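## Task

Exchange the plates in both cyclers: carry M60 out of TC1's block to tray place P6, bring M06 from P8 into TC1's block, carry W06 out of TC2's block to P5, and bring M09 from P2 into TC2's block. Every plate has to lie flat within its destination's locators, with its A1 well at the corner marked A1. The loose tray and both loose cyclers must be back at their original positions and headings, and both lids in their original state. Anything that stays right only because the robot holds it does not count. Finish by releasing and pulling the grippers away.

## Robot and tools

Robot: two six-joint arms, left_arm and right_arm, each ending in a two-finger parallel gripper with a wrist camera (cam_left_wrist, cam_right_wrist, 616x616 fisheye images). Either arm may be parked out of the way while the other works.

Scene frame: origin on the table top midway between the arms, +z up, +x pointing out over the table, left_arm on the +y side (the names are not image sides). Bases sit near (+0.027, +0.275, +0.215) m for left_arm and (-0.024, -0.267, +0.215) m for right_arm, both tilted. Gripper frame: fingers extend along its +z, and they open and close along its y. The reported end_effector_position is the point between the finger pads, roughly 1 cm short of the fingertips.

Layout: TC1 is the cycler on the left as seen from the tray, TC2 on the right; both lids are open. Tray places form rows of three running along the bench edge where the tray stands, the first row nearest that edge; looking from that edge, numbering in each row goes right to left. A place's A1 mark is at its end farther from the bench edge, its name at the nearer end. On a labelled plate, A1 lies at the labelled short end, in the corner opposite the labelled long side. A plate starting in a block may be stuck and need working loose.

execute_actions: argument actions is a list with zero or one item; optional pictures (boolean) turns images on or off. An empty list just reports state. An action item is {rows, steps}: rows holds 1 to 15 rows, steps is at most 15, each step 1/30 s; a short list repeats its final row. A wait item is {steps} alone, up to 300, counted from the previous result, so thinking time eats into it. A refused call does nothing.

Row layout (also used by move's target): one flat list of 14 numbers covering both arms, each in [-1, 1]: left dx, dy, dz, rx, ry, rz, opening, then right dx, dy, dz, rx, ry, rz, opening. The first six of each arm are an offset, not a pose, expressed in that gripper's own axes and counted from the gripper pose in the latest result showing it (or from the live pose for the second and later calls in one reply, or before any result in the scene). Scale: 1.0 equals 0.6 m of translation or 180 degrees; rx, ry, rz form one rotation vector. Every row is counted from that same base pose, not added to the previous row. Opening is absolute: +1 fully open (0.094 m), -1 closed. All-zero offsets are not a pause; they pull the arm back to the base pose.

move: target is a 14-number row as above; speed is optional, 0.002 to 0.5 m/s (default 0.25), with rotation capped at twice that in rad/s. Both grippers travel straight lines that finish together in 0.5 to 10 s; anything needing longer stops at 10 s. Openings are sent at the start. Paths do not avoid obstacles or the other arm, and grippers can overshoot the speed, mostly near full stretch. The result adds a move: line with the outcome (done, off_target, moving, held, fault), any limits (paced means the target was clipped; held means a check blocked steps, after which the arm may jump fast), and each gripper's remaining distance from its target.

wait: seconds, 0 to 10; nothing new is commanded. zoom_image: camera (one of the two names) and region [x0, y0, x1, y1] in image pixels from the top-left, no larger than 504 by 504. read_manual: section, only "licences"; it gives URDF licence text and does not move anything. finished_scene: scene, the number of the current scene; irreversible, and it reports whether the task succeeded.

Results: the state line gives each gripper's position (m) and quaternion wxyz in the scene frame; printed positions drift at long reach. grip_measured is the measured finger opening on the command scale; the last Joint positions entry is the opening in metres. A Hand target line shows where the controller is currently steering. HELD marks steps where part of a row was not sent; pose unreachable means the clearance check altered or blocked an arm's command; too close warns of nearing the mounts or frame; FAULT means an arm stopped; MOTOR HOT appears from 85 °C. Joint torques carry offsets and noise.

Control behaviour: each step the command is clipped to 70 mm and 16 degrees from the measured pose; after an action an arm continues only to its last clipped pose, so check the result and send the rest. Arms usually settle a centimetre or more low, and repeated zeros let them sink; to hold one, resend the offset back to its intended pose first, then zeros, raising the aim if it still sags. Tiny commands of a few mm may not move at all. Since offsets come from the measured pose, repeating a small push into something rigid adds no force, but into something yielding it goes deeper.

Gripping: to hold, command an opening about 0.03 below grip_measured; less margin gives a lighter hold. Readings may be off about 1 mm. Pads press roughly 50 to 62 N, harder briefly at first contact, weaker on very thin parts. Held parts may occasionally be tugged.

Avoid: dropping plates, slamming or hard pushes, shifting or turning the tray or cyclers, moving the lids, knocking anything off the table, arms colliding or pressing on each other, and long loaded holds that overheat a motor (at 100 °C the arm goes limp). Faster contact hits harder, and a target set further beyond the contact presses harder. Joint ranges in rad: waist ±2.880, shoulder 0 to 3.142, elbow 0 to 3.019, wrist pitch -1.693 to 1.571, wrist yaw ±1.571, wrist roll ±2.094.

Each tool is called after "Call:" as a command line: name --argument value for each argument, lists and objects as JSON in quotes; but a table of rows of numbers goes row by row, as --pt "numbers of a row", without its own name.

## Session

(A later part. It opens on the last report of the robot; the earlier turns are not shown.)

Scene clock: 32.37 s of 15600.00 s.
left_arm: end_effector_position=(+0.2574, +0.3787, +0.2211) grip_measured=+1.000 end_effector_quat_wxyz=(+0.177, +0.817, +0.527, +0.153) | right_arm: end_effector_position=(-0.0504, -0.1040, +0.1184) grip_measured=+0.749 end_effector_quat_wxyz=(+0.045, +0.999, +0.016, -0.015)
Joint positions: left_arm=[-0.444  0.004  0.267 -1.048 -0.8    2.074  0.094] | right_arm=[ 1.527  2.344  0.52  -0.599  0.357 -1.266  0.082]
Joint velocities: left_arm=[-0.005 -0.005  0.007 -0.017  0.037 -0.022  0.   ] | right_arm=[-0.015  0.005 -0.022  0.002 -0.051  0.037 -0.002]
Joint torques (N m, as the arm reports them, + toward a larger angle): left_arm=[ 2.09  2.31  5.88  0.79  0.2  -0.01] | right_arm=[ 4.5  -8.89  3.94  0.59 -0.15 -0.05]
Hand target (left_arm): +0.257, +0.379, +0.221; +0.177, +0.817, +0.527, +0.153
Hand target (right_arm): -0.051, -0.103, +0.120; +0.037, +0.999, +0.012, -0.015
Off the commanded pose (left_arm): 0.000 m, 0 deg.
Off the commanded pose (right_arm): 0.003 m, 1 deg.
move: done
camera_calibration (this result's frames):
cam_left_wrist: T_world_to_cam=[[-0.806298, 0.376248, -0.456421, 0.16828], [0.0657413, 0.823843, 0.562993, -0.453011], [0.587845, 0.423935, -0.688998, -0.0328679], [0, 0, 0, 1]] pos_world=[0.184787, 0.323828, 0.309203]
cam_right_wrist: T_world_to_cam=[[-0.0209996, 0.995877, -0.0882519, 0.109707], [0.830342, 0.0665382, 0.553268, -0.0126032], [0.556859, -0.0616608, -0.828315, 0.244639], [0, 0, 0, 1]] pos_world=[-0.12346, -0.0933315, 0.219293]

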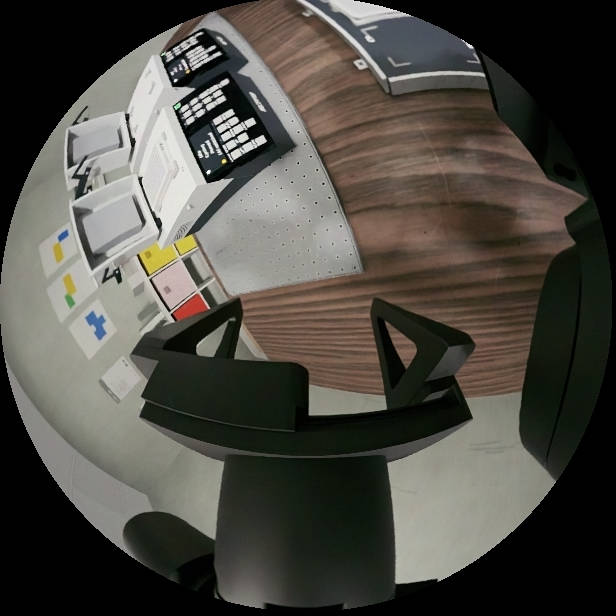

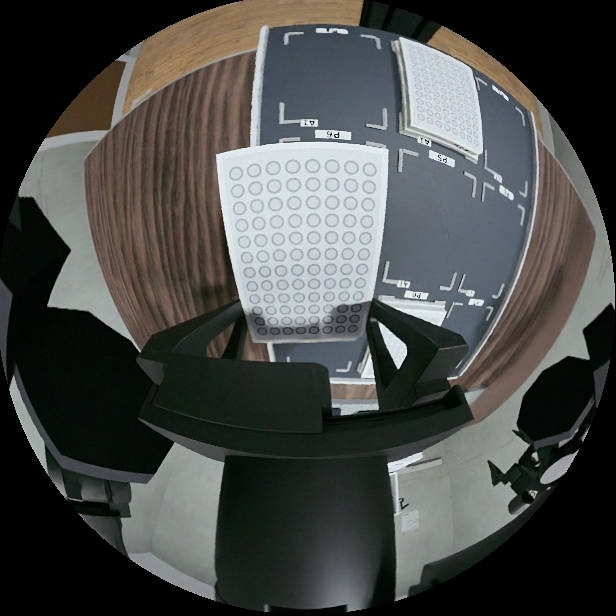

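Call:
move --target '[0,0,0,0,0,0,1, 0,-0.03,0.03,0.032,0,0.008,0.3]' --speed 0.1

Scene clock: 34.00 s of 15600.00 s.
left_arm: end_effector_position=(+0.2574, +0.3787, +0.2211) grip_measured=+1.000 end_effector_quat_wxyz=(+0.177, +0.817, +0.527, +0.153) | right_arm: end_effector_position=(-0.0525, -0.0821, +0.1036) grip_measured=+0.749 end_effector_quat_wxyz=(-0.012, +1.000, +0.001, -0.013)
Joint positions: left_arm=[-0.444  0.004  0.267 -1.048 -0.8    2.074  0.094] | right_arm=[ 1.504  2.381  0.498 -0.417  0.411 -1.298  0.082]
Joint velocities: left_arm=[-0.005 -0.005  0.002 -0.022 -0.022 -0.022  0.   ] | right_arm=[ 0.005 -0.005  0.007  0.022 -0.022 -0.081 -0.001]
Joint torques (N m, as the arm reports them, + toward a larger angle): left_arm=[ 2.08  2.54  5.82  0.83  0.23 -0.06] | right_arm=[ 2.24 -8.34  3.15  0.95  0.06 -0.22]
Hand target (left_arm): +0.257, +0.379, +0.221; +0.177, +0.817, +0.527, +0.153
Hand target (right_arm): -0.051, -0.088, +0.099; -0.006, +1.000, +0.003, -0.015
Off the commanded pose (left_arm): 0.000 m, 0 deg.
Off the commanded pose (right_arm): 0.007 m, 1 deg.
move: done
camera_calibration (this result's frames):
cam_left_wrist: T_world_to_cam=[[-0.806298, 0.376248, -0.456421, 0.16828], [0.0657413, 0.823843, 0.562993, -0.453011], [0.587845, 0.423935, -0.688998, -0.0328679], [0, 0, 0, 1]] pos_world=[0.184787, 0.323828, 0.309203]
cam_right_wrist: T_world_to_cam=[[0.0109715, 0.999639, 0.0245226, 0.0768728], [0.828645, -0.0228154, 0.559309, -0.0121431], [0.559666, 0.0141841, -0.828597, 0.241242], [0, 0, 0, 1]] pos_world=[-0.125796, -0.0805439, 0.204799]

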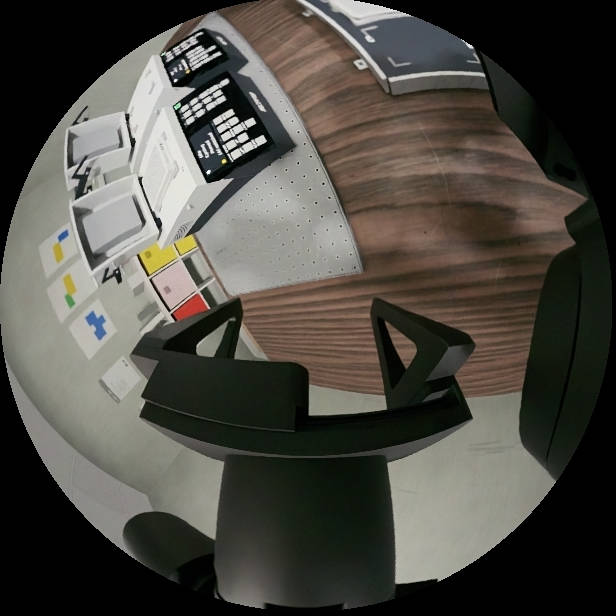

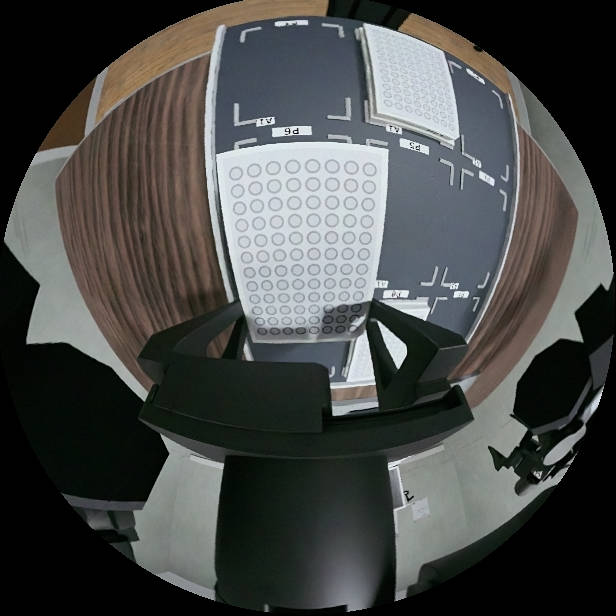

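Call:
move --target '[0,0,0,0,0,0,1, -0.012,0.014,0.035,-0.007,0,0,0.3]' --speed 0.07

Scene clock: 35.70 s of 15600.00 s.
left_arm: end_effector_position=(+0.2574, +0.3787, +0.2211) grip_measured=+1.000 end_effector_quat_wxyz=(+0.177, +0.817, +0.527, +0.153) | right_arm: end_effector_position=(-0.0599, -0.0873, +0.0848) grip_measured=+0.749 end_effector_quat_wxyz=(-0.003, +1.000, +0.006, -0.011)
Joint positions: left_arm=[-0.444  0.004  0.267 -1.048 -0.8    2.074  0.094] | right_arm=[ 1.504  2.462  0.498 -0.356  0.411 -1.301  0.082]
Joint velocities: left_arm=[-0.005  0.005 -0.007 -0.017 -0.022  0.022  0.   ] | right_arm=[-0.015 -0.005  0.002  0.002 -0.007 -0.154  0.   ]
Joint torques (N m, as the arm reports them, + toward a larger angle): left_arm=[ 2.02  1.76  5.85  0.77  0.25 -0.01] | right_arm=[ 3.35 -8.91  2.9   0.85 -0.12 -0.06]
Hand target (left_arm): +0.257, +0.379, +0.221; +0.177, +0.817, +0.527, +0.153
Hand target (right_arm): -0.060, -0.090, +0.082; -0.001, +1.000, +0.001, -0.013
Off the commanded pose (left_arm): 0.000 m, 0 deg.
Off the commanded pose (right_arm): 0.004 m, 1 deg.
move: done
camera_calibration (this result's frames):
cam_left_wrist: T_world_to_cam=[[-0.806298, 0.376248, -0.456421, 0.16828], [0.0657413, 0.823843, 0.562993, -0.453011], [0.587845, 0.423935, -0.688998, -0.0328679], [0, 0, 0, 1]] pos_world=[0.184787, 0.323828, 0.309203]
cam_right_wrist: T_world_to_cam=[[-0.0000331768, 0.999973, 0.00732452, 0.0834596], [0.825887, -0.00410243, 0.563821, 0.0054196], [0.563836, 0.00606794, -0.825865, 0.229246], [0, 0, 0, 1]] pos_world=[-0.13373, -0.0848262, 0.185659]

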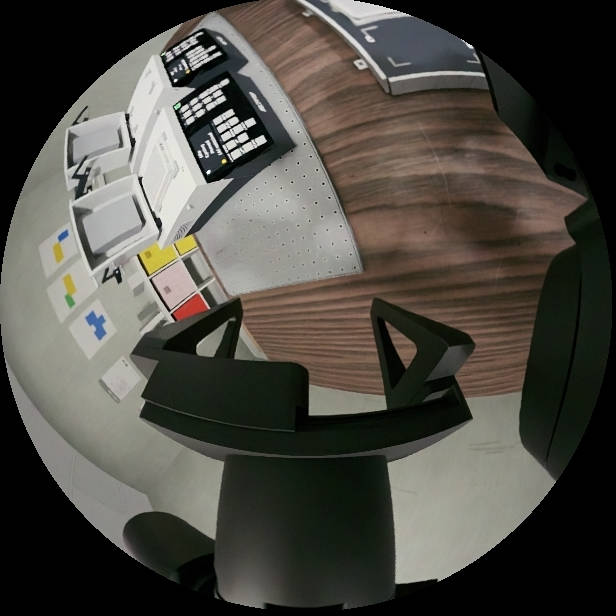

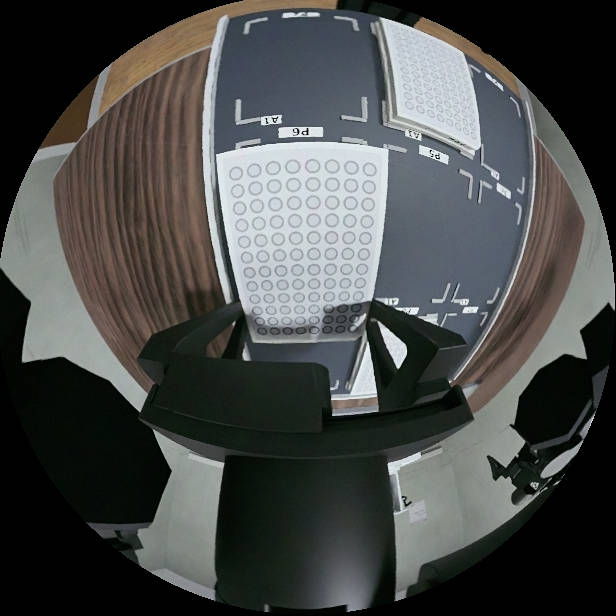

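Call:
move --target '[0,0,0,0,0,0,1, -0.01,0.003,0.04,0,0,0,0.3]' --speed 0.06

Scene clock: 37.10 s of 15600.00 s.
left_arm: end_effector_position=(+0.2574, +0.3787, +0.2211) grip_measured=+1.000 end_effector_quat_wxyz=(+0.177, +0.817, +0.527, +0.153) | right_arm: end_effector_position=(-0.0665, -0.0887, +0.0633) grip_measured=+0.749 end_effector_quat_wxyz=(-0.005, +1.000, +0.007, -0.007)
Joint positions: left_arm=[-0.444  0.004  0.267 -1.048 -0.8    2.074  0.094] | right_arm=[ 1.493  2.553  0.498 -0.26   0.426 -1.312  0.082]
Joint velocities: left_arm=[-0.005 -0.024 -0.002 -0.007  0.007 -0.051  0.   ] | right_arm=[ 0.005 -0.005 -0.012 -0.007  0.051  0.007  0.   ]
Joint torques (N m, as the arm reports them, + toward a larger angle): left_arm=[ 2.52  2.07  5.8   0.77  0.22 -0.02] | right_arm=[ 2.92 -9.11  2.61  0.84  0.06 -0.19]
Hand target (left_arm): +0.257, +0.379, +0.221; +0.177, +0.817, +0.527, +0.153
Hand target (right_arm): -0.066, -0.089, +0.061; -0.004, +1.000, +0.006, -0.010
Off the commanded pose (left_arm): 0.000 m, 0 deg.
Off the commanded pose (right_arm): 0.002 m, 0 deg.
move: done
camera_calibration (this result's frames):
cam_left_wrist: T_world_to_cam=[[-0.806298, 0.376248, -0.456421, 0.16828], [0.0657413, 0.823843, 0.562993, -0.453011], [0.587845, 0.423935, -0.688998, -0.0328679], [0, 0, 0, 1]] pos_world=[0.184787, 0.323828, 0.309203]
cam_right_wrist: T_world_to_cam=[[-0.00208015, 0.999935, 0.0111797, 0.0845937], [0.821786, -0.00466082, 0.569777, 0.0223658], [0.569792, 0.0103726, -0.821723, 0.215706], [0, 0, 0, 1]] pos_world=[-0.141112, -0.0867214, 0.163562]

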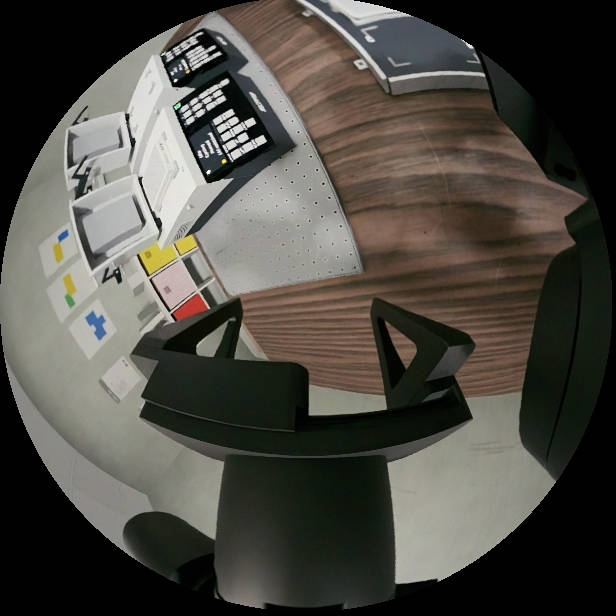

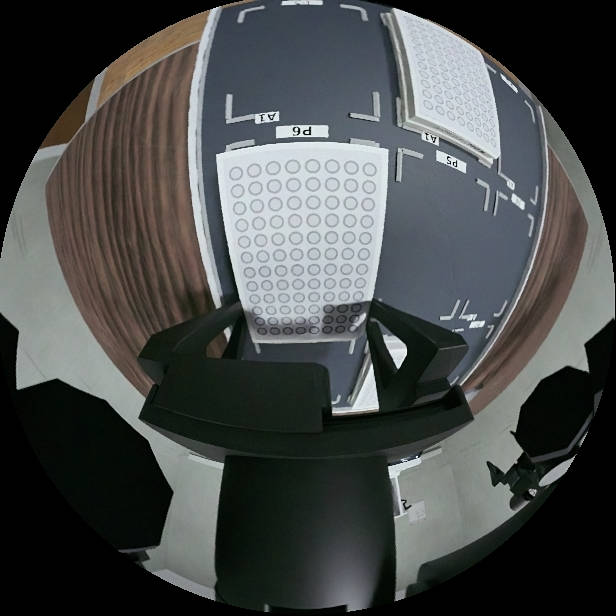

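Call:
move --target '[0,0,0,0,0,0,1, 0,0,0.03,0,0,0,0.3]' --speed 0.05

Call:
move --target '[0,0,0,0,0,0,1, 0,0,0,0,0,0,1]'

Call:
move --target '[0,0,0,0,0,0,1, 0,0,-0.1,0,0,0,1]' --speed 0.1

Scene clock: 38.80 s of 15600.00 s.
left_arm: end_effector_position=(+0.2574, +0.3787, +0.2211) grip_measured=+1.000 end_effector_quat_wxyz=(+0.177, +0.817, +0.527, +0.153) | right_arm: end_effector_position=(-0.0659, -0.0846, +0.0549) grip_measured=+0.749 end_effector_quat_wxyz=(-0.014, +1.000, +0.008, -0.003)
Joint positions: left_arm=[-0.444  0.004  0.267 -1.048 -0.8    2.074  0.094] | right_arm=[ 1.47   2.583  0.498 -0.205  0.453 -1.339  0.082]
Joint velocities: left_arm=[ 0.005 -0.015  0.012 -0.022 -0.007 -0.066  0.   ] | right_arm=[-0.005  0.015  0.002 -0.007 -0.037  0.007  0.   ]
Joint torques (N m, as the arm reports them, + toward a larger angle): left_arm=[ 2.41  2.06  5.87  0.74  0.23 -0.05] | right_arm=[ 1.61 -7.24  2.38  1.47  0.23 -0.26]
Hand target (left_arm): +0.257, +0.379, +0.221; +0.177, +0.817, +0.527, +0.153
Hand target (right_arm): -0.067, -0.089, +0.046; -0.005, +1.000, +0.008, -0.007
Off the commanded pose (left_arm): 0.000 m, 0 deg.
Off the commanded pose (right_arm): 0.010 m, 1 deg.
move: done
camera_calibration (this result's frames):
cam_left_wrist: T_world_to_cam=[[-0.806298, 0.376248, -0.456421, 0.16828], [0.0657413, 0.823843, 0.562993, -0.453011], [0.587845, 0.423935, -0.688998, -0.0328679], [0, 0, 0, 1]] pos_world=[0.184787, 0.323828, 0.309203]
cam_right_wrist: T_world_to_cam=[[-0.00255254, 0.999595, 0.0283592, 0.0796037], [0.817571, -0.0142439, 0.575652, 0.0251936], [0.575822, 0.024655, -0.817203, 0.209771], [0, 0, 0, 1]] pos_world=[-0.141185, -0.0843845, 0.154665]

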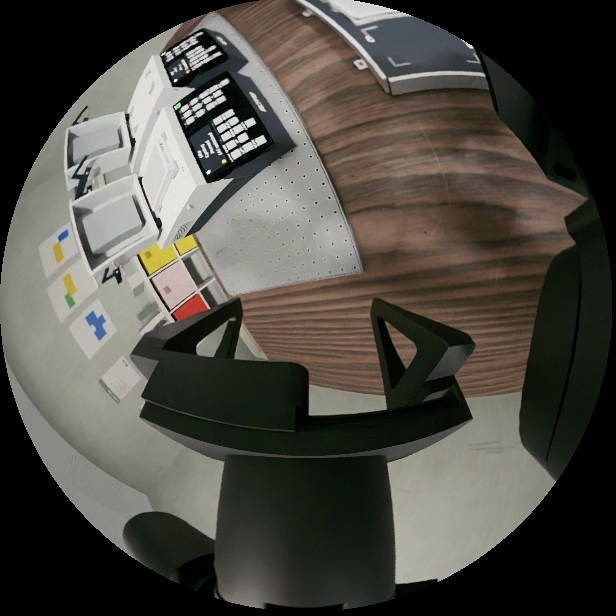

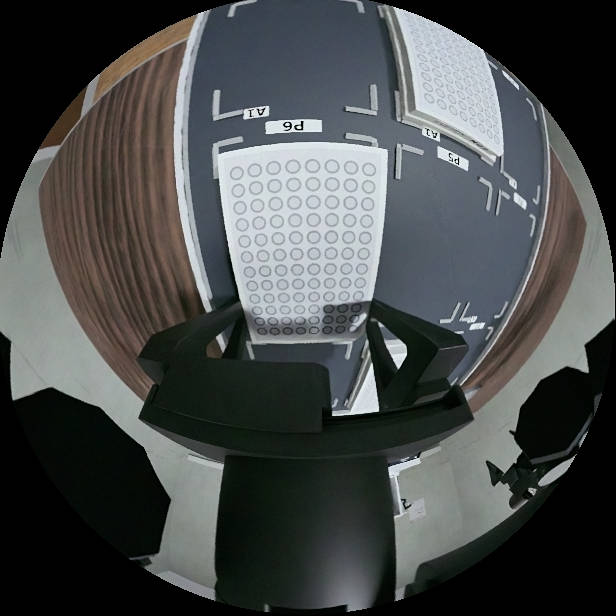

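Scene clock: 39.30 s of 15600.00 s.
left_arm: end_effector_position=(+0.2574, +0.3787, +0.2211) grip_measured=+1.000 end_effector_quat_wxyz=(+0.177, +0.817, +0.527, +0.153) | right_arm: end_effector_position=(-0.0659, -0.0843, +0.0552) grip_measured=+1.000 end_effector_quat_wxyz=(-0.014, +1.000, +0.007, -0.003)
Joint positions: left_arm=[-0.444  0.004  0.267 -1.048 -0.8    2.074  0.094] | right_arm=[ 1.47   2.582  0.498 -0.205  0.453 -1.339  0.094]
Joint velocities: left_arm=[-0.005 -0.005  0.002  0.002 -0.037  0.037  0.   ] | right_arm=[-0.005  0.005 -0.007  0.012 -0.051  0.037  0.   ]
Joint torques (N m, as the arm reports them, + toward a larger angle): left_arm=[ 2.03  2.08  5.85  0.64  0.23 -0.04] | right_arm=[ 3.91 -9.45  2.21  0.3  -0.01 -0.13]
Hand target (left_arm): +0.257, +0.379, +0.221; +0.177, +0.817, +0.527, +0.153
Hand target (right_arm): -0.066, -0.085, +0.055; -0.014, +1.000, +0.008, -0.003
Off the commanded pose (left_arm): 0.000 m, 0 deg.
Off the commanded pose (right_arm): 0.000 m, 0 deg.
move: done
camera_calibration (this result's frames):
cam_left_wrist: T_world_to_cam=[[-0.806298, 0.376248, -0.456421, 0.16828], [0.0657413, 0.823843, 0.562993, -0.453011], [0.587845, 0.423935, -0.688998, -0.0328679], [0, 0, 0, 1]] pos_world=[0.184787, 0.323828, 0.309203]
cam_right_wrist: T_world_to_cam=[[-0.00204512, 0.99957, 0.0292613, 0.0792823], [0.817929, -0.0151625, 0.575119, 0.0250289], [0.575315, 0.0251099, -0.817546, 0.210013], [0, 0, 0, 1]] pos_world=[-0.141133, -0.0841421, 0.154981]

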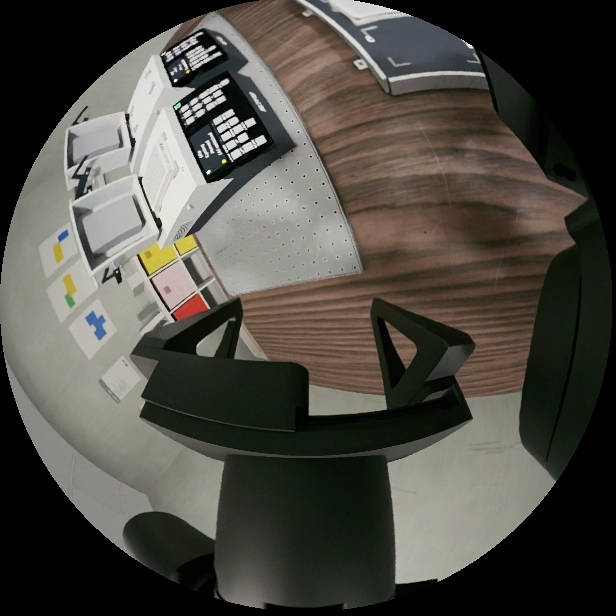

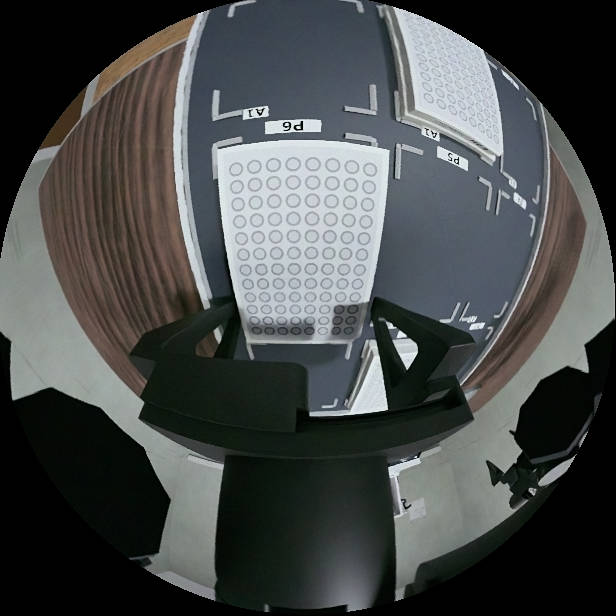

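Scene clock: 40.27 s of 15600.00 s.
left_arm: end_effector_position=(+0.2574, +0.3787, +0.2211) grip_measured=+1.000 end_effector_quat_wxyz=(+0.177, +0.817, +0.527, +0.153) | right_arm: end_effector_position=(-0.0634, -0.0907, +0.1131) grip_measured=+1.000 end_effector_quat_wxyz=(-0.011, +1.000, +0.010, -0.005)
Joint positions: left_arm=[-0.444  0.004  0.267 -1.048 -0.8    2.074  0.094] | right_arm=[ 1.607  2.37   0.498 -0.468  0.356 -1.231  0.094]
Joint velocities: left_arm=[ 0.015 -0.005 -0.007 -0.012 -0.051  0.007  0.   ] | right_arm=[ 0.015 -0.005 -0.002 -0.007 -0.11   0.022  0.   ]
Joint torques (N m, as the arm reports them, + toward a larger angle): left_arm=[ 2.14  2.46  5.94  0.72  0.22 -0.04] | right_arm=[ 3.98 -7.93  5.46  0.06 -0.13 -0.05]
Hand target (left_arm): +0.257, +0.379, +0.221; +0.177, +0.817, +0.527, +0.153
Hand target (right_arm): -0.065, -0.086, +0.116; -0.014, +1.000, +0.007, -0.004
Off the commanded pose (left_arm): 0.000 m, 0 deg.
Off the commanded pose (right_arm): 0.006 m, 1 deg.
move: done
camera_calibration (this result's frames):
cam_left_wrist: T_world_to_cam=[[-0.806298, 0.376248, -0.456421, 0.16828], [0.0657413, 0.823843, 0.562993, -0.453011], [0.587845, 0.423935, -0.688998, -0.0328679], [0, 0, 0, 1]] pos_world=[0.184787, 0.323828, 0.309203]
cam_right_wrist: T_world_to_cam=[[-0.00683076, 0.999734, 0.0220474, 0.0845507], [0.819313, -0.00704515, 0.573303, -0.00933958], [0.573305, 0.0219798, -0.819047, 0.255858], [0, 0, 0, 1]] pos_world=[-0.138455, -0.0902177, 0.21305]

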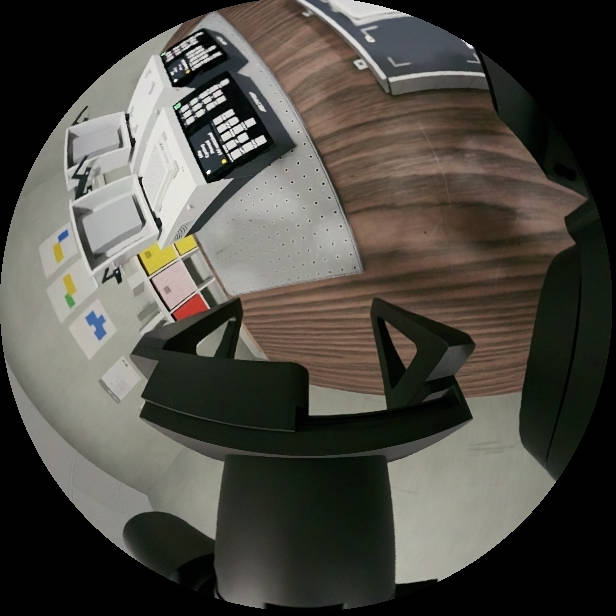

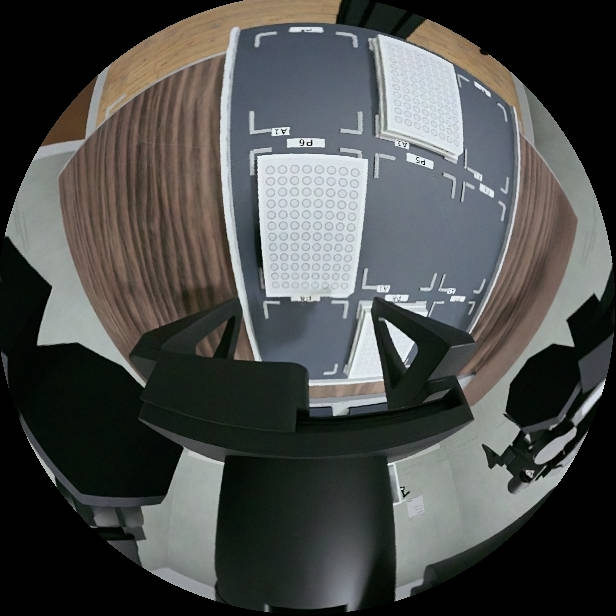

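Call:
move --target '[0,0,0,0,0,0,1, -0.045,-0.006,0.105,0,0,0.005,1]' --speed 0.08

Call:
move --target '[0,0,0,0,0,0,1, 0,0,0,0,0,0,0.45]'

Call:
move --target '[0,0,0,0,0,0,1, -0.004,0.018,-0.004,0,0,0,0.45]' --speed 0.04

Scene clock: 42.33 s of 15600.00 s.
left_arm: end_effector_position=(+0.2574, +0.3787, +0.2211) grip_measured=+1.000 end_effector_quat_wxyz=(+0.177, +0.817, +0.527, +0.153) | right_arm: end_effector_position=(-0.0878, -0.0791, +0.0587) grip_measured=+1.000 end_effector_quat_wxyz=(-0.024, +1.000, -0.002, -0.003)
Joint positions: left_arm=[-0.444  0.004  0.267 -1.048 -0.8    2.074  0.094] | right_arm=[ 1.611  2.612  0.528 -0.23   0.366 -1.213  0.094]
Joint velocities: left_arm=[-0.015 -0.005  0.002  0.012  0.022  0.051  0.   ] | right_arm=[ 0.005 -0.024  0.002 -0.012  0.095  0.022  0.   ]
Joint torques (N m, as the arm reports them, + toward a larger angle): left_arm=[ 1.96  2.28  5.76  0.79  0.22 -0.01] | right_arm=[ 3.29 -7.71  3.07  0.69 -0.44 -0.13]
Hand target (left_arm): +0.257, +0.379, +0.221; +0.177, +0.817, +0.527, +0.153
Hand target (right_arm): -0.091, -0.086, +0.050; -0.010, +1.000, +0.002, -0.005
Off the commanded pose (left_arm): 0.000 m, 0 deg.
Off the commanded pose (right_arm): 0.011 m, 2 deg.
move: off_target (right_arm)
camera_calibration (this result's frames):
cam_left_wrist: T_world_to_cam=[[-0.806298, 0.376248, -0.456421, 0.16828], [0.0657413, 0.823843, 0.562993, -0.453011], [0.587845, 0.423935, -0.688998, -0.0328679], [0, 0, 0, 1]] pos_world=[0.184787, 0.323828, 0.309203]
cam_right_wrist: T_world_to_cam=[[0.0174583, 0.998638, 0.0491596, 0.0744448], [0.816878, -0.0425976, 0.575235, 0.0387913], [0.576546, 0.0301147, -0.816509, 0.225812], [0, 0, 0, 1]] pos_world=[-0.163178, -0.0794913, 0.158404]

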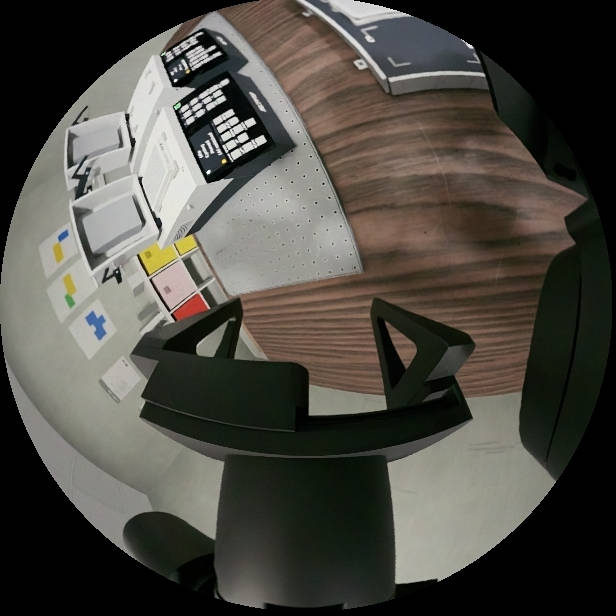

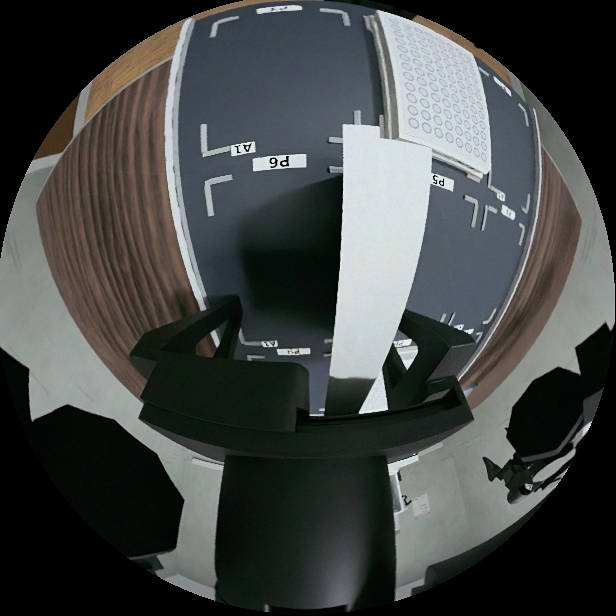

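Scene clock: 42.83 s of 15600.00 s.
left_arm: end_effector_position=(+0.2574, +0.3787, +0.2211) grip_measured=+1.000 end_effector_quat_wxyz=(+0.177, +0.817, +0.527, +0.153) | right_arm: end_effector_position=(-0.0893, -0.0698, +0.0625) grip_measured=+0.453 end_effector_quat_wxyz=(-0.036, +0.999, -0.007, -0.005)
Joint positions: left_arm=[-0.444  0.004  0.267 -1.048 -0.8    2.074  0.094] | right_arm=[ 1.611  2.602  0.537 -0.224  0.37  -1.214  0.068]
Joint velocities: left_arm=[-0.015 -0.005 -0.002  0.012 -0.051  0.007  0.   ] | right_arm=[-0.005 -0.005 -0.007 -0.022  0.095  0.022 -0.001]
Joint torques (N m, as the arm reports them, + toward a larger angle): left_arm=[ 2.2   2.08  5.9   0.81  0.24 -0.03] | right_arm=[ 3.16 -9.14  2.31  0.16 -0.13 -0.13]
Hand target (left_arm): +0.257, +0.379, +0.221; +0.177, +0.817, +0.527, +0.153
Hand target (right_arm): -0.088, -0.079, +0.059; -0.025, +1.000, -0.002, -0.003
Off the commanded pose (left_arm): 0.000 m, 0 deg.
Off the commanded pose (right_arm): 0.010 m, 1 deg.
move: done
camera_calibration (this result's frames):
cam_left_wrist: T_world_to_cam=[[-0.806298, 0.376248, -0.456421, 0.16828], [0.0657413, 0.823843, 0.562993, -0.453011], [0.587845, 0.423935, -0.688998, -0.0328679], [0, 0, 0, 1]] pos_world=[0.184787, 0.323828, 0.309203]
cam_right_wrist: T_world_to_cam=[[0.0263168, 0.997044, 0.072179, 0.0642007], [0.819469, -0.0628694, 0.569665, 0.0373655], [0.57252, 0.0441566, -0.818701, 0.230265], [0, 0, 0, 1]] pos_world=[-0.164141, -0.0718295, 0.162598]

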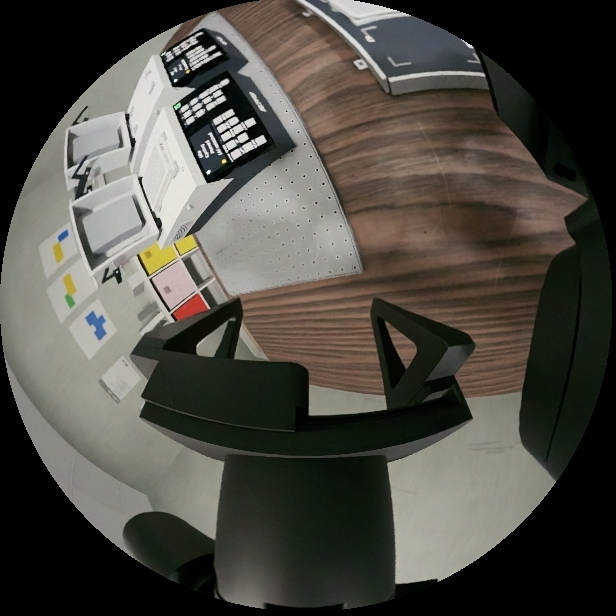

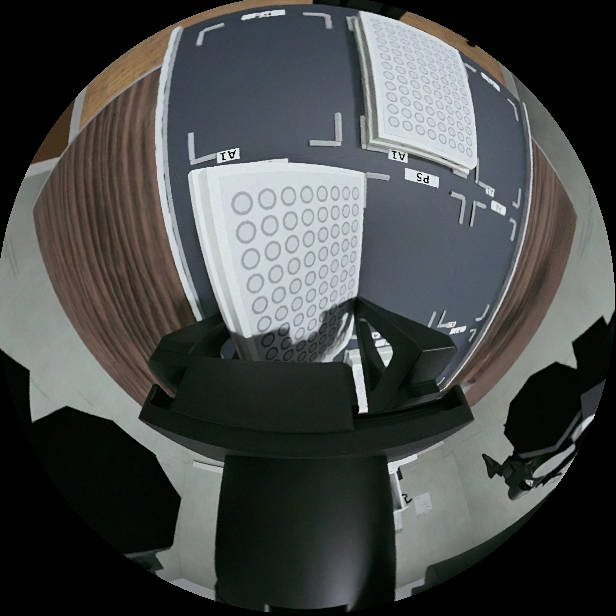

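Scene clock: 43.53 s of 15600.00 s.
left_arm: end_effector_position=(+0.2574, +0.3787, +0.2211) grip_measured=+1.000 end_effector_quat_wxyz=(+0.177, +0.817, +0.527, +0.153) | right_arm: end_effector_position=(-0.0933, -0.0730, +0.0638) grip_measured=+0.453 end_effector_quat_wxyz=(-0.038, +0.999, -0.007, -0.007)
Joint positions: left_arm=[-0.444  0.004  0.267 -1.048 -0.8    2.074  0.094] | right_arm=[ 1.643  2.601  0.532 -0.223  0.347 -1.189  0.068]
Joint velocities: left_arm=[-0.005 -0.005  0.002  0.012  0.022  0.007  0.   ] | right_arm=[-0.015 -0.005 -0.002 -0.002 -0.051  0.007  0.   ]
Joint torques (N m, as the arm reports them, + toward a larger angle): left_arm=[ 2.32  2.25  5.8   0.76  0.22 -0.04] | right_arm=[  4.4  -10.41   1.78   0.59  -0.26  -0.03]
Hand target (left_arm): +0.257, +0.379, +0.221; +0.177, +0.817, +0.527, +0.153
Hand target (right_arm): -0.092, -0.081, +0.064; -0.036, +0.999, -0.007, -0.005
Off the commanded pose (left_arm): 0.000 m, 0 deg.
Off the commanded pose (right_arm): 0.008 m, 0 deg.
move: done
camera_calibration (this result's frames):
cam_left_wrist: T_world_to_cam=[[-0.806298, 0.376248, -0.456421, 0.16828], [0.0657413, 0.823843, 0.562993, -0.453011], [0.587845, 0.423935, -0.688998, -0.0328679], [0, 0, 0, 1]] pos_world=[0.184787, 0.323828, 0.309203]
cam_right_wrist: T_world_to_cam=[[0.0264842, 0.996753, 0.0760363, 0.0671232], [0.820983, -0.0650846, 0.567231, 0.0398505], [0.570338, 0.0474019, -0.820041, 0.233894], [0, 0, 0, 1]] pos_world=[-0.167893, -0.0753986, 0.164094]

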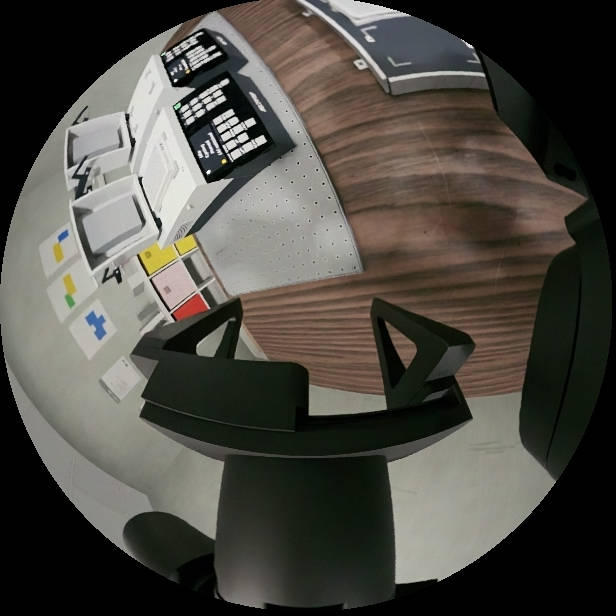

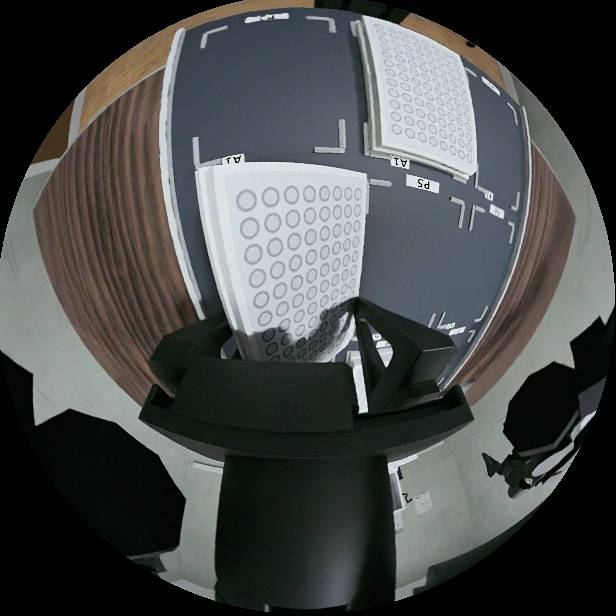

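Call:
move --target '[0,0,0,0,0,0,1, 0,0,0,0,0,0,1]'

Call:
move --target '[0,0,0,0,0,0,1, 0,0.03,0,-0.02,0,0,1]' --speed 0.04

Scene clock: 45.20 s of 15600.00 s.
left_arm: end_effector_position=(+0.2574, +0.3787, +0.2211) grip_measured=+1.000 end_effector_quat_wxyz=(+0.177, +0.817, +0.527, +0.153) | right_arm: end_effector_position=(-0.0933, -0.0730, +0.0638) grip_measured=+1.000 end_effector_quat_wxyz=(-0.038, +0.999, -0.007, -0.007)
Joint positions: left_arm=[-0.444  0.004  0.267 -1.048 -0.8    2.074  0.094] | right_arm=[ 1.643  2.601  0.532 -0.223  0.347 -1.188  0.094]
Joint velocities: left_arm=[-0.015 -0.005 -0.012  0.007  0.022  0.007  0.   ] | right_arm=[-0.005 -0.015  0.007 -0.012  0.007  0.037  0.   ]
Joint torques (N m, as the arm reports them, + toward a larger angle): left_arm=[ 2.24  2.58  5.91  0.71  0.21 -0.02] | right_arm=[ 2.89 -9.54  3.07  0.41 -0.01 -0.14]
Hand target (left_arm): +0.257, +0.379, +0.221; +0.177, +0.817, +0.527, +0.153
Hand target (right_arm): -0.093, -0.073, +0.064; -0.038, +0.999, -0.007, -0.007
Off the commanded pose (left_arm): 0.000 m, 0 deg.
Off the commanded pose (right_arm): 0.000 m, 0 deg.
move: done
camera_calibration (this result's frames):
cam_left_wrist: T_world_to_cam=[[-0.806298, 0.376248, -0.456421, 0.16828], [0.0657413, 0.823843, 0.562993, -0.453011], [0.587845, 0.423935, -0.688998, -0.0328679], [0, 0, 0, 1]] pos_world=[0.184787, 0.323828, 0.309203]
cam_right_wrist: T_world_to_cam=[[0.0276281, 0.996724, 0.0760192, 0.0672289], [0.820958, -0.0660129, 0.567161, 0.0397849], [0.57032, 0.046739, -0.820091, 0.233847], [0, 0, 0, 1]] pos_world=[-0.167887, -0.0753121, 0.164101]

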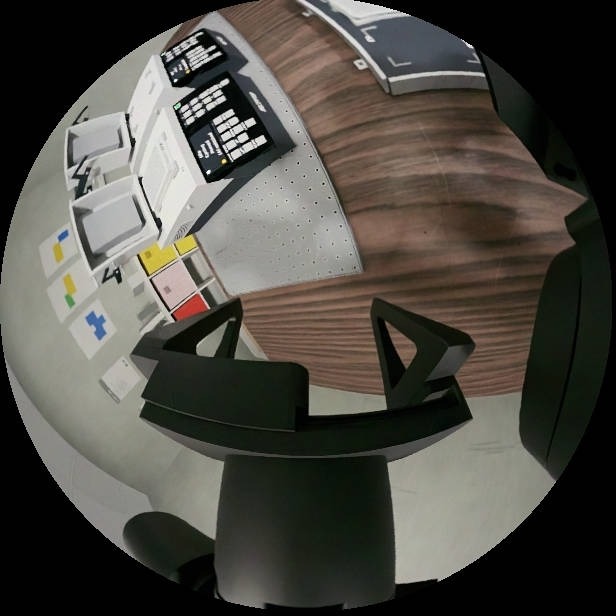

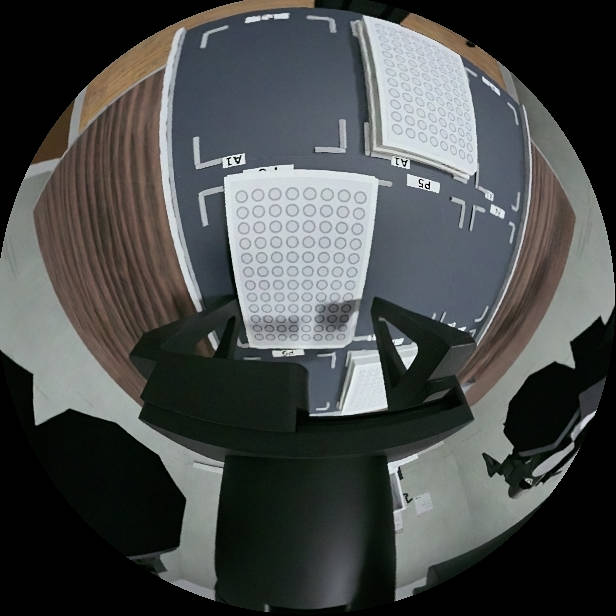

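Scene clock: 46.23 s of 15600.00 s.
left_arm: end_effector_position=(+0.2574, +0.3787, +0.2211) grip_measured=+1.000 end_effector_quat_wxyz=(+0.177, +0.817, +0.527, +0.153) | right_arm: end_effector_position=(-0.0947, -0.0852, +0.0634) grip_measured=+1.000 end_effector_quat_wxyz=(-0.012, +1.000, -0.010, -0.013)
Joint positions: left_arm=[-0.444  0.004  0.267 -1.048 -0.8    2.074  0.094] | right_arm=[ 1.646  2.601  0.532 -0.27   0.314 -1.165  0.094]
Joint velocities: left_arm=[-0.005 -0.005  0.012 -0.017  0.007  0.037  0.   ] | right_arm=[-0.005 -0.015  0.007 -0.002  0.007  0.022  0.   ]
Joint torques (N m, as the arm reports them, + toward a larger angle): left_arm=[ 2.08  2.42  6.    0.91  0.25 -0.04] | right_arm=[ 4.22 -9.57  2.58 -0.08 -0.12 -0.1 ]
Hand target (left_arm): +0.257, +0.379, +0.221; +0.177, +0.817, +0.527, +0.153
Hand target (right_arm): -0.094, -0.091, +0.062; -0.006, +1.000, -0.007, -0.007
Off the commanded pose (left_arm): 0.000 m, 0 deg.
Off the commanded pose (right_arm): 0.006 m, 1 deg.
move: done
camera_calibration (this result's frames):
cam_left_wrist: T_world_to_cam=[[-0.806298, 0.376248, -0.456421, 0.16828], [0.0657413, 0.823843, 0.562993, -0.453011], [0.587845, 0.423935, -0.688998, -0.0328679], [0, 0, 0, 1]] pos_world=[0.184787, 0.323828, 0.309203]
cam_right_wrist: T_world_to_cam=[[0.0325297, 0.999193, 0.0235658, 0.0835322], [0.828498, -0.0401459, 0.558551, 0.0438478], [0.559046, 0.00135468, -0.829136, 0.230494], [0, 0, 0, 1]] pos_world=[-0.167902, -0.0820167, 0.164651]

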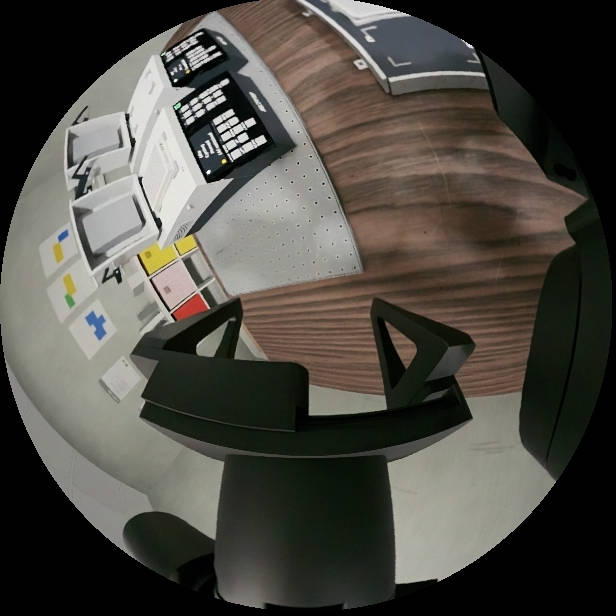

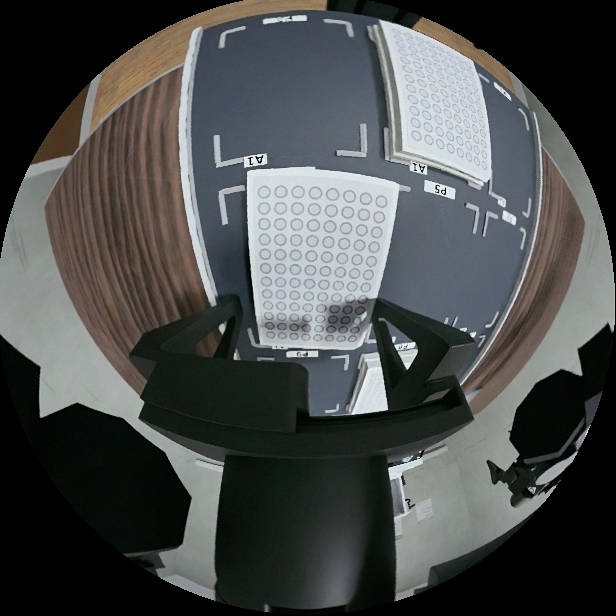

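Call:
execute_actions --actions '[]'

Scene clock: 50.10 s of 15600.00 s.
left_arm: end_effector_position=(+0.2574, +0.3787, +0.2211) grip_measured=+1.000 end_effector_quat_wxyz=(+0.177, +0.817, +0.527, +0.153) | right_arm: end_effector_position=(-0.0948, -0.0853, +0.0634) grip_measured=+1.000 end_effector_quat_wxyz=(-0.012, +1.000, -0.010, -0.014)
Joint positions: left_arm=[-0.444  0.004  0.267 -1.048 -0.8    2.074  0.094] | right_arm=[ 1.646  2.601  0.532 -0.27   0.313 -1.164  0.094]
Joint velocities: left_arm=[ 0.015 -0.005  0.002 -0.017  0.095 -0.081  0.   ] | right_arm=[-0.005 -0.005 -0.012  0.007  0.022 -0.007  0.   ]
Joint torques (N m, as the arm reports them, + toward a larger angle): left_arm=[ 2.83  2.45  5.98  0.72  0.24 -0.04] | right_arm=[ 3.91 -9.69  2.63 -0.12 -0.13 -0.05]
Hand target (left_arm): +0.257, +0.379, +0.221; +0.177, +0.817, +0.527, +0.153
Hand target (right_arm): -0.094, -0.091, +0.062; -0.007, +1.000, -0.007, -0.007
Off the commanded pose (left_arm): 0.000 m, 0 deg.
Off the commanded pose (right_arm): 0.006 m, 1 deg.
Steps of this call (steps 1 to 90: nothing new was sent; then 0.87 s passed at rest). Readings (end_effector_position):
1: left_arm (+0.2574, +0.3787, +0.2211) | right_arm (-0.0948, -0.0853, +0.0634)
2: left_arm (+0.2574, +0.3787, +0.2211) | right_arm (-0.0948, -0.0853, +0.0634)
4: left_arm (+0.2574, +0.3787, +0.2211) | right_arm (-0.0948, -0.0853, +0.0634)
8: left_arm (+0.2574, +0.3787, +0.2211) | right_arm (-0.0948, -0.0853, +0.0634)
90: the state above
camera_calibration (this result's frames):
cam_left_wrist: T_world_to_cam=[[-0.806298, 0.376248, -0.456421, 0.16828], [0.0657413, 0.823843, 0.562993, -0.453011], [0.587845, 0.423935, -0.688998, -0.0328679], [0, 0, 0, 1]] pos_world=[0.184787, 0.323828, 0.309203]
cam_right_wrist: T_world_to_cam=[[0.0336692, 0.99916, 0.0233793, 0.0836758], [0.828665, -0.0409863, 0.558243, 0.0438602], [0.558732, 0.000578013, -0.829348, 0.230446], [0, 0, 0, 1]] pos_world=[-0.16792, -0.081941, 0.164679]

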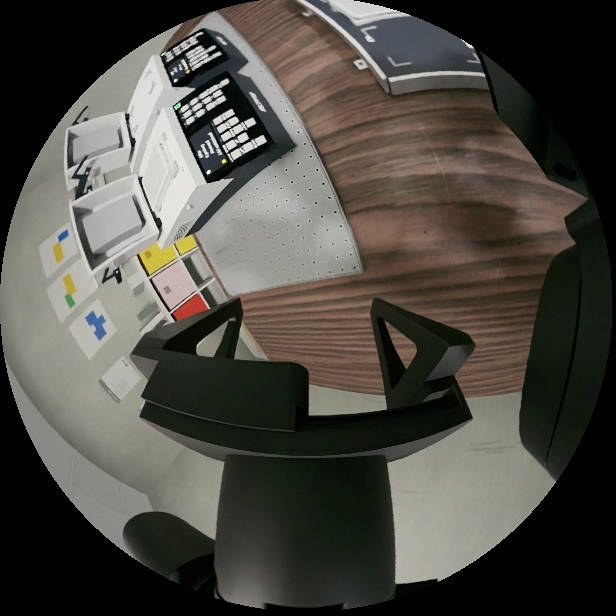

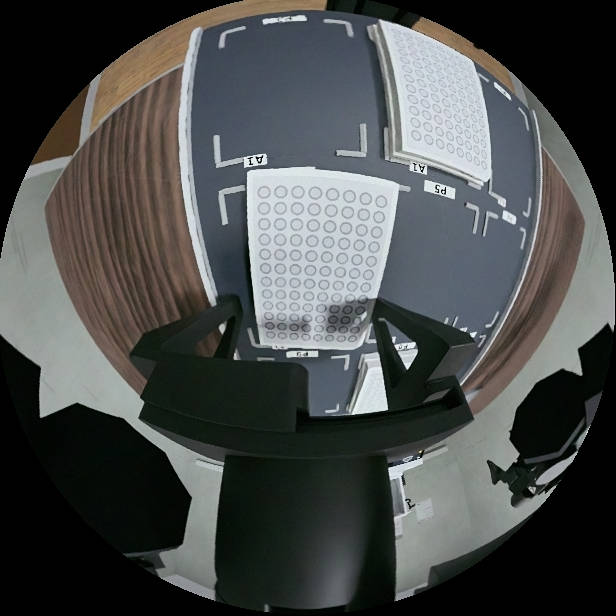

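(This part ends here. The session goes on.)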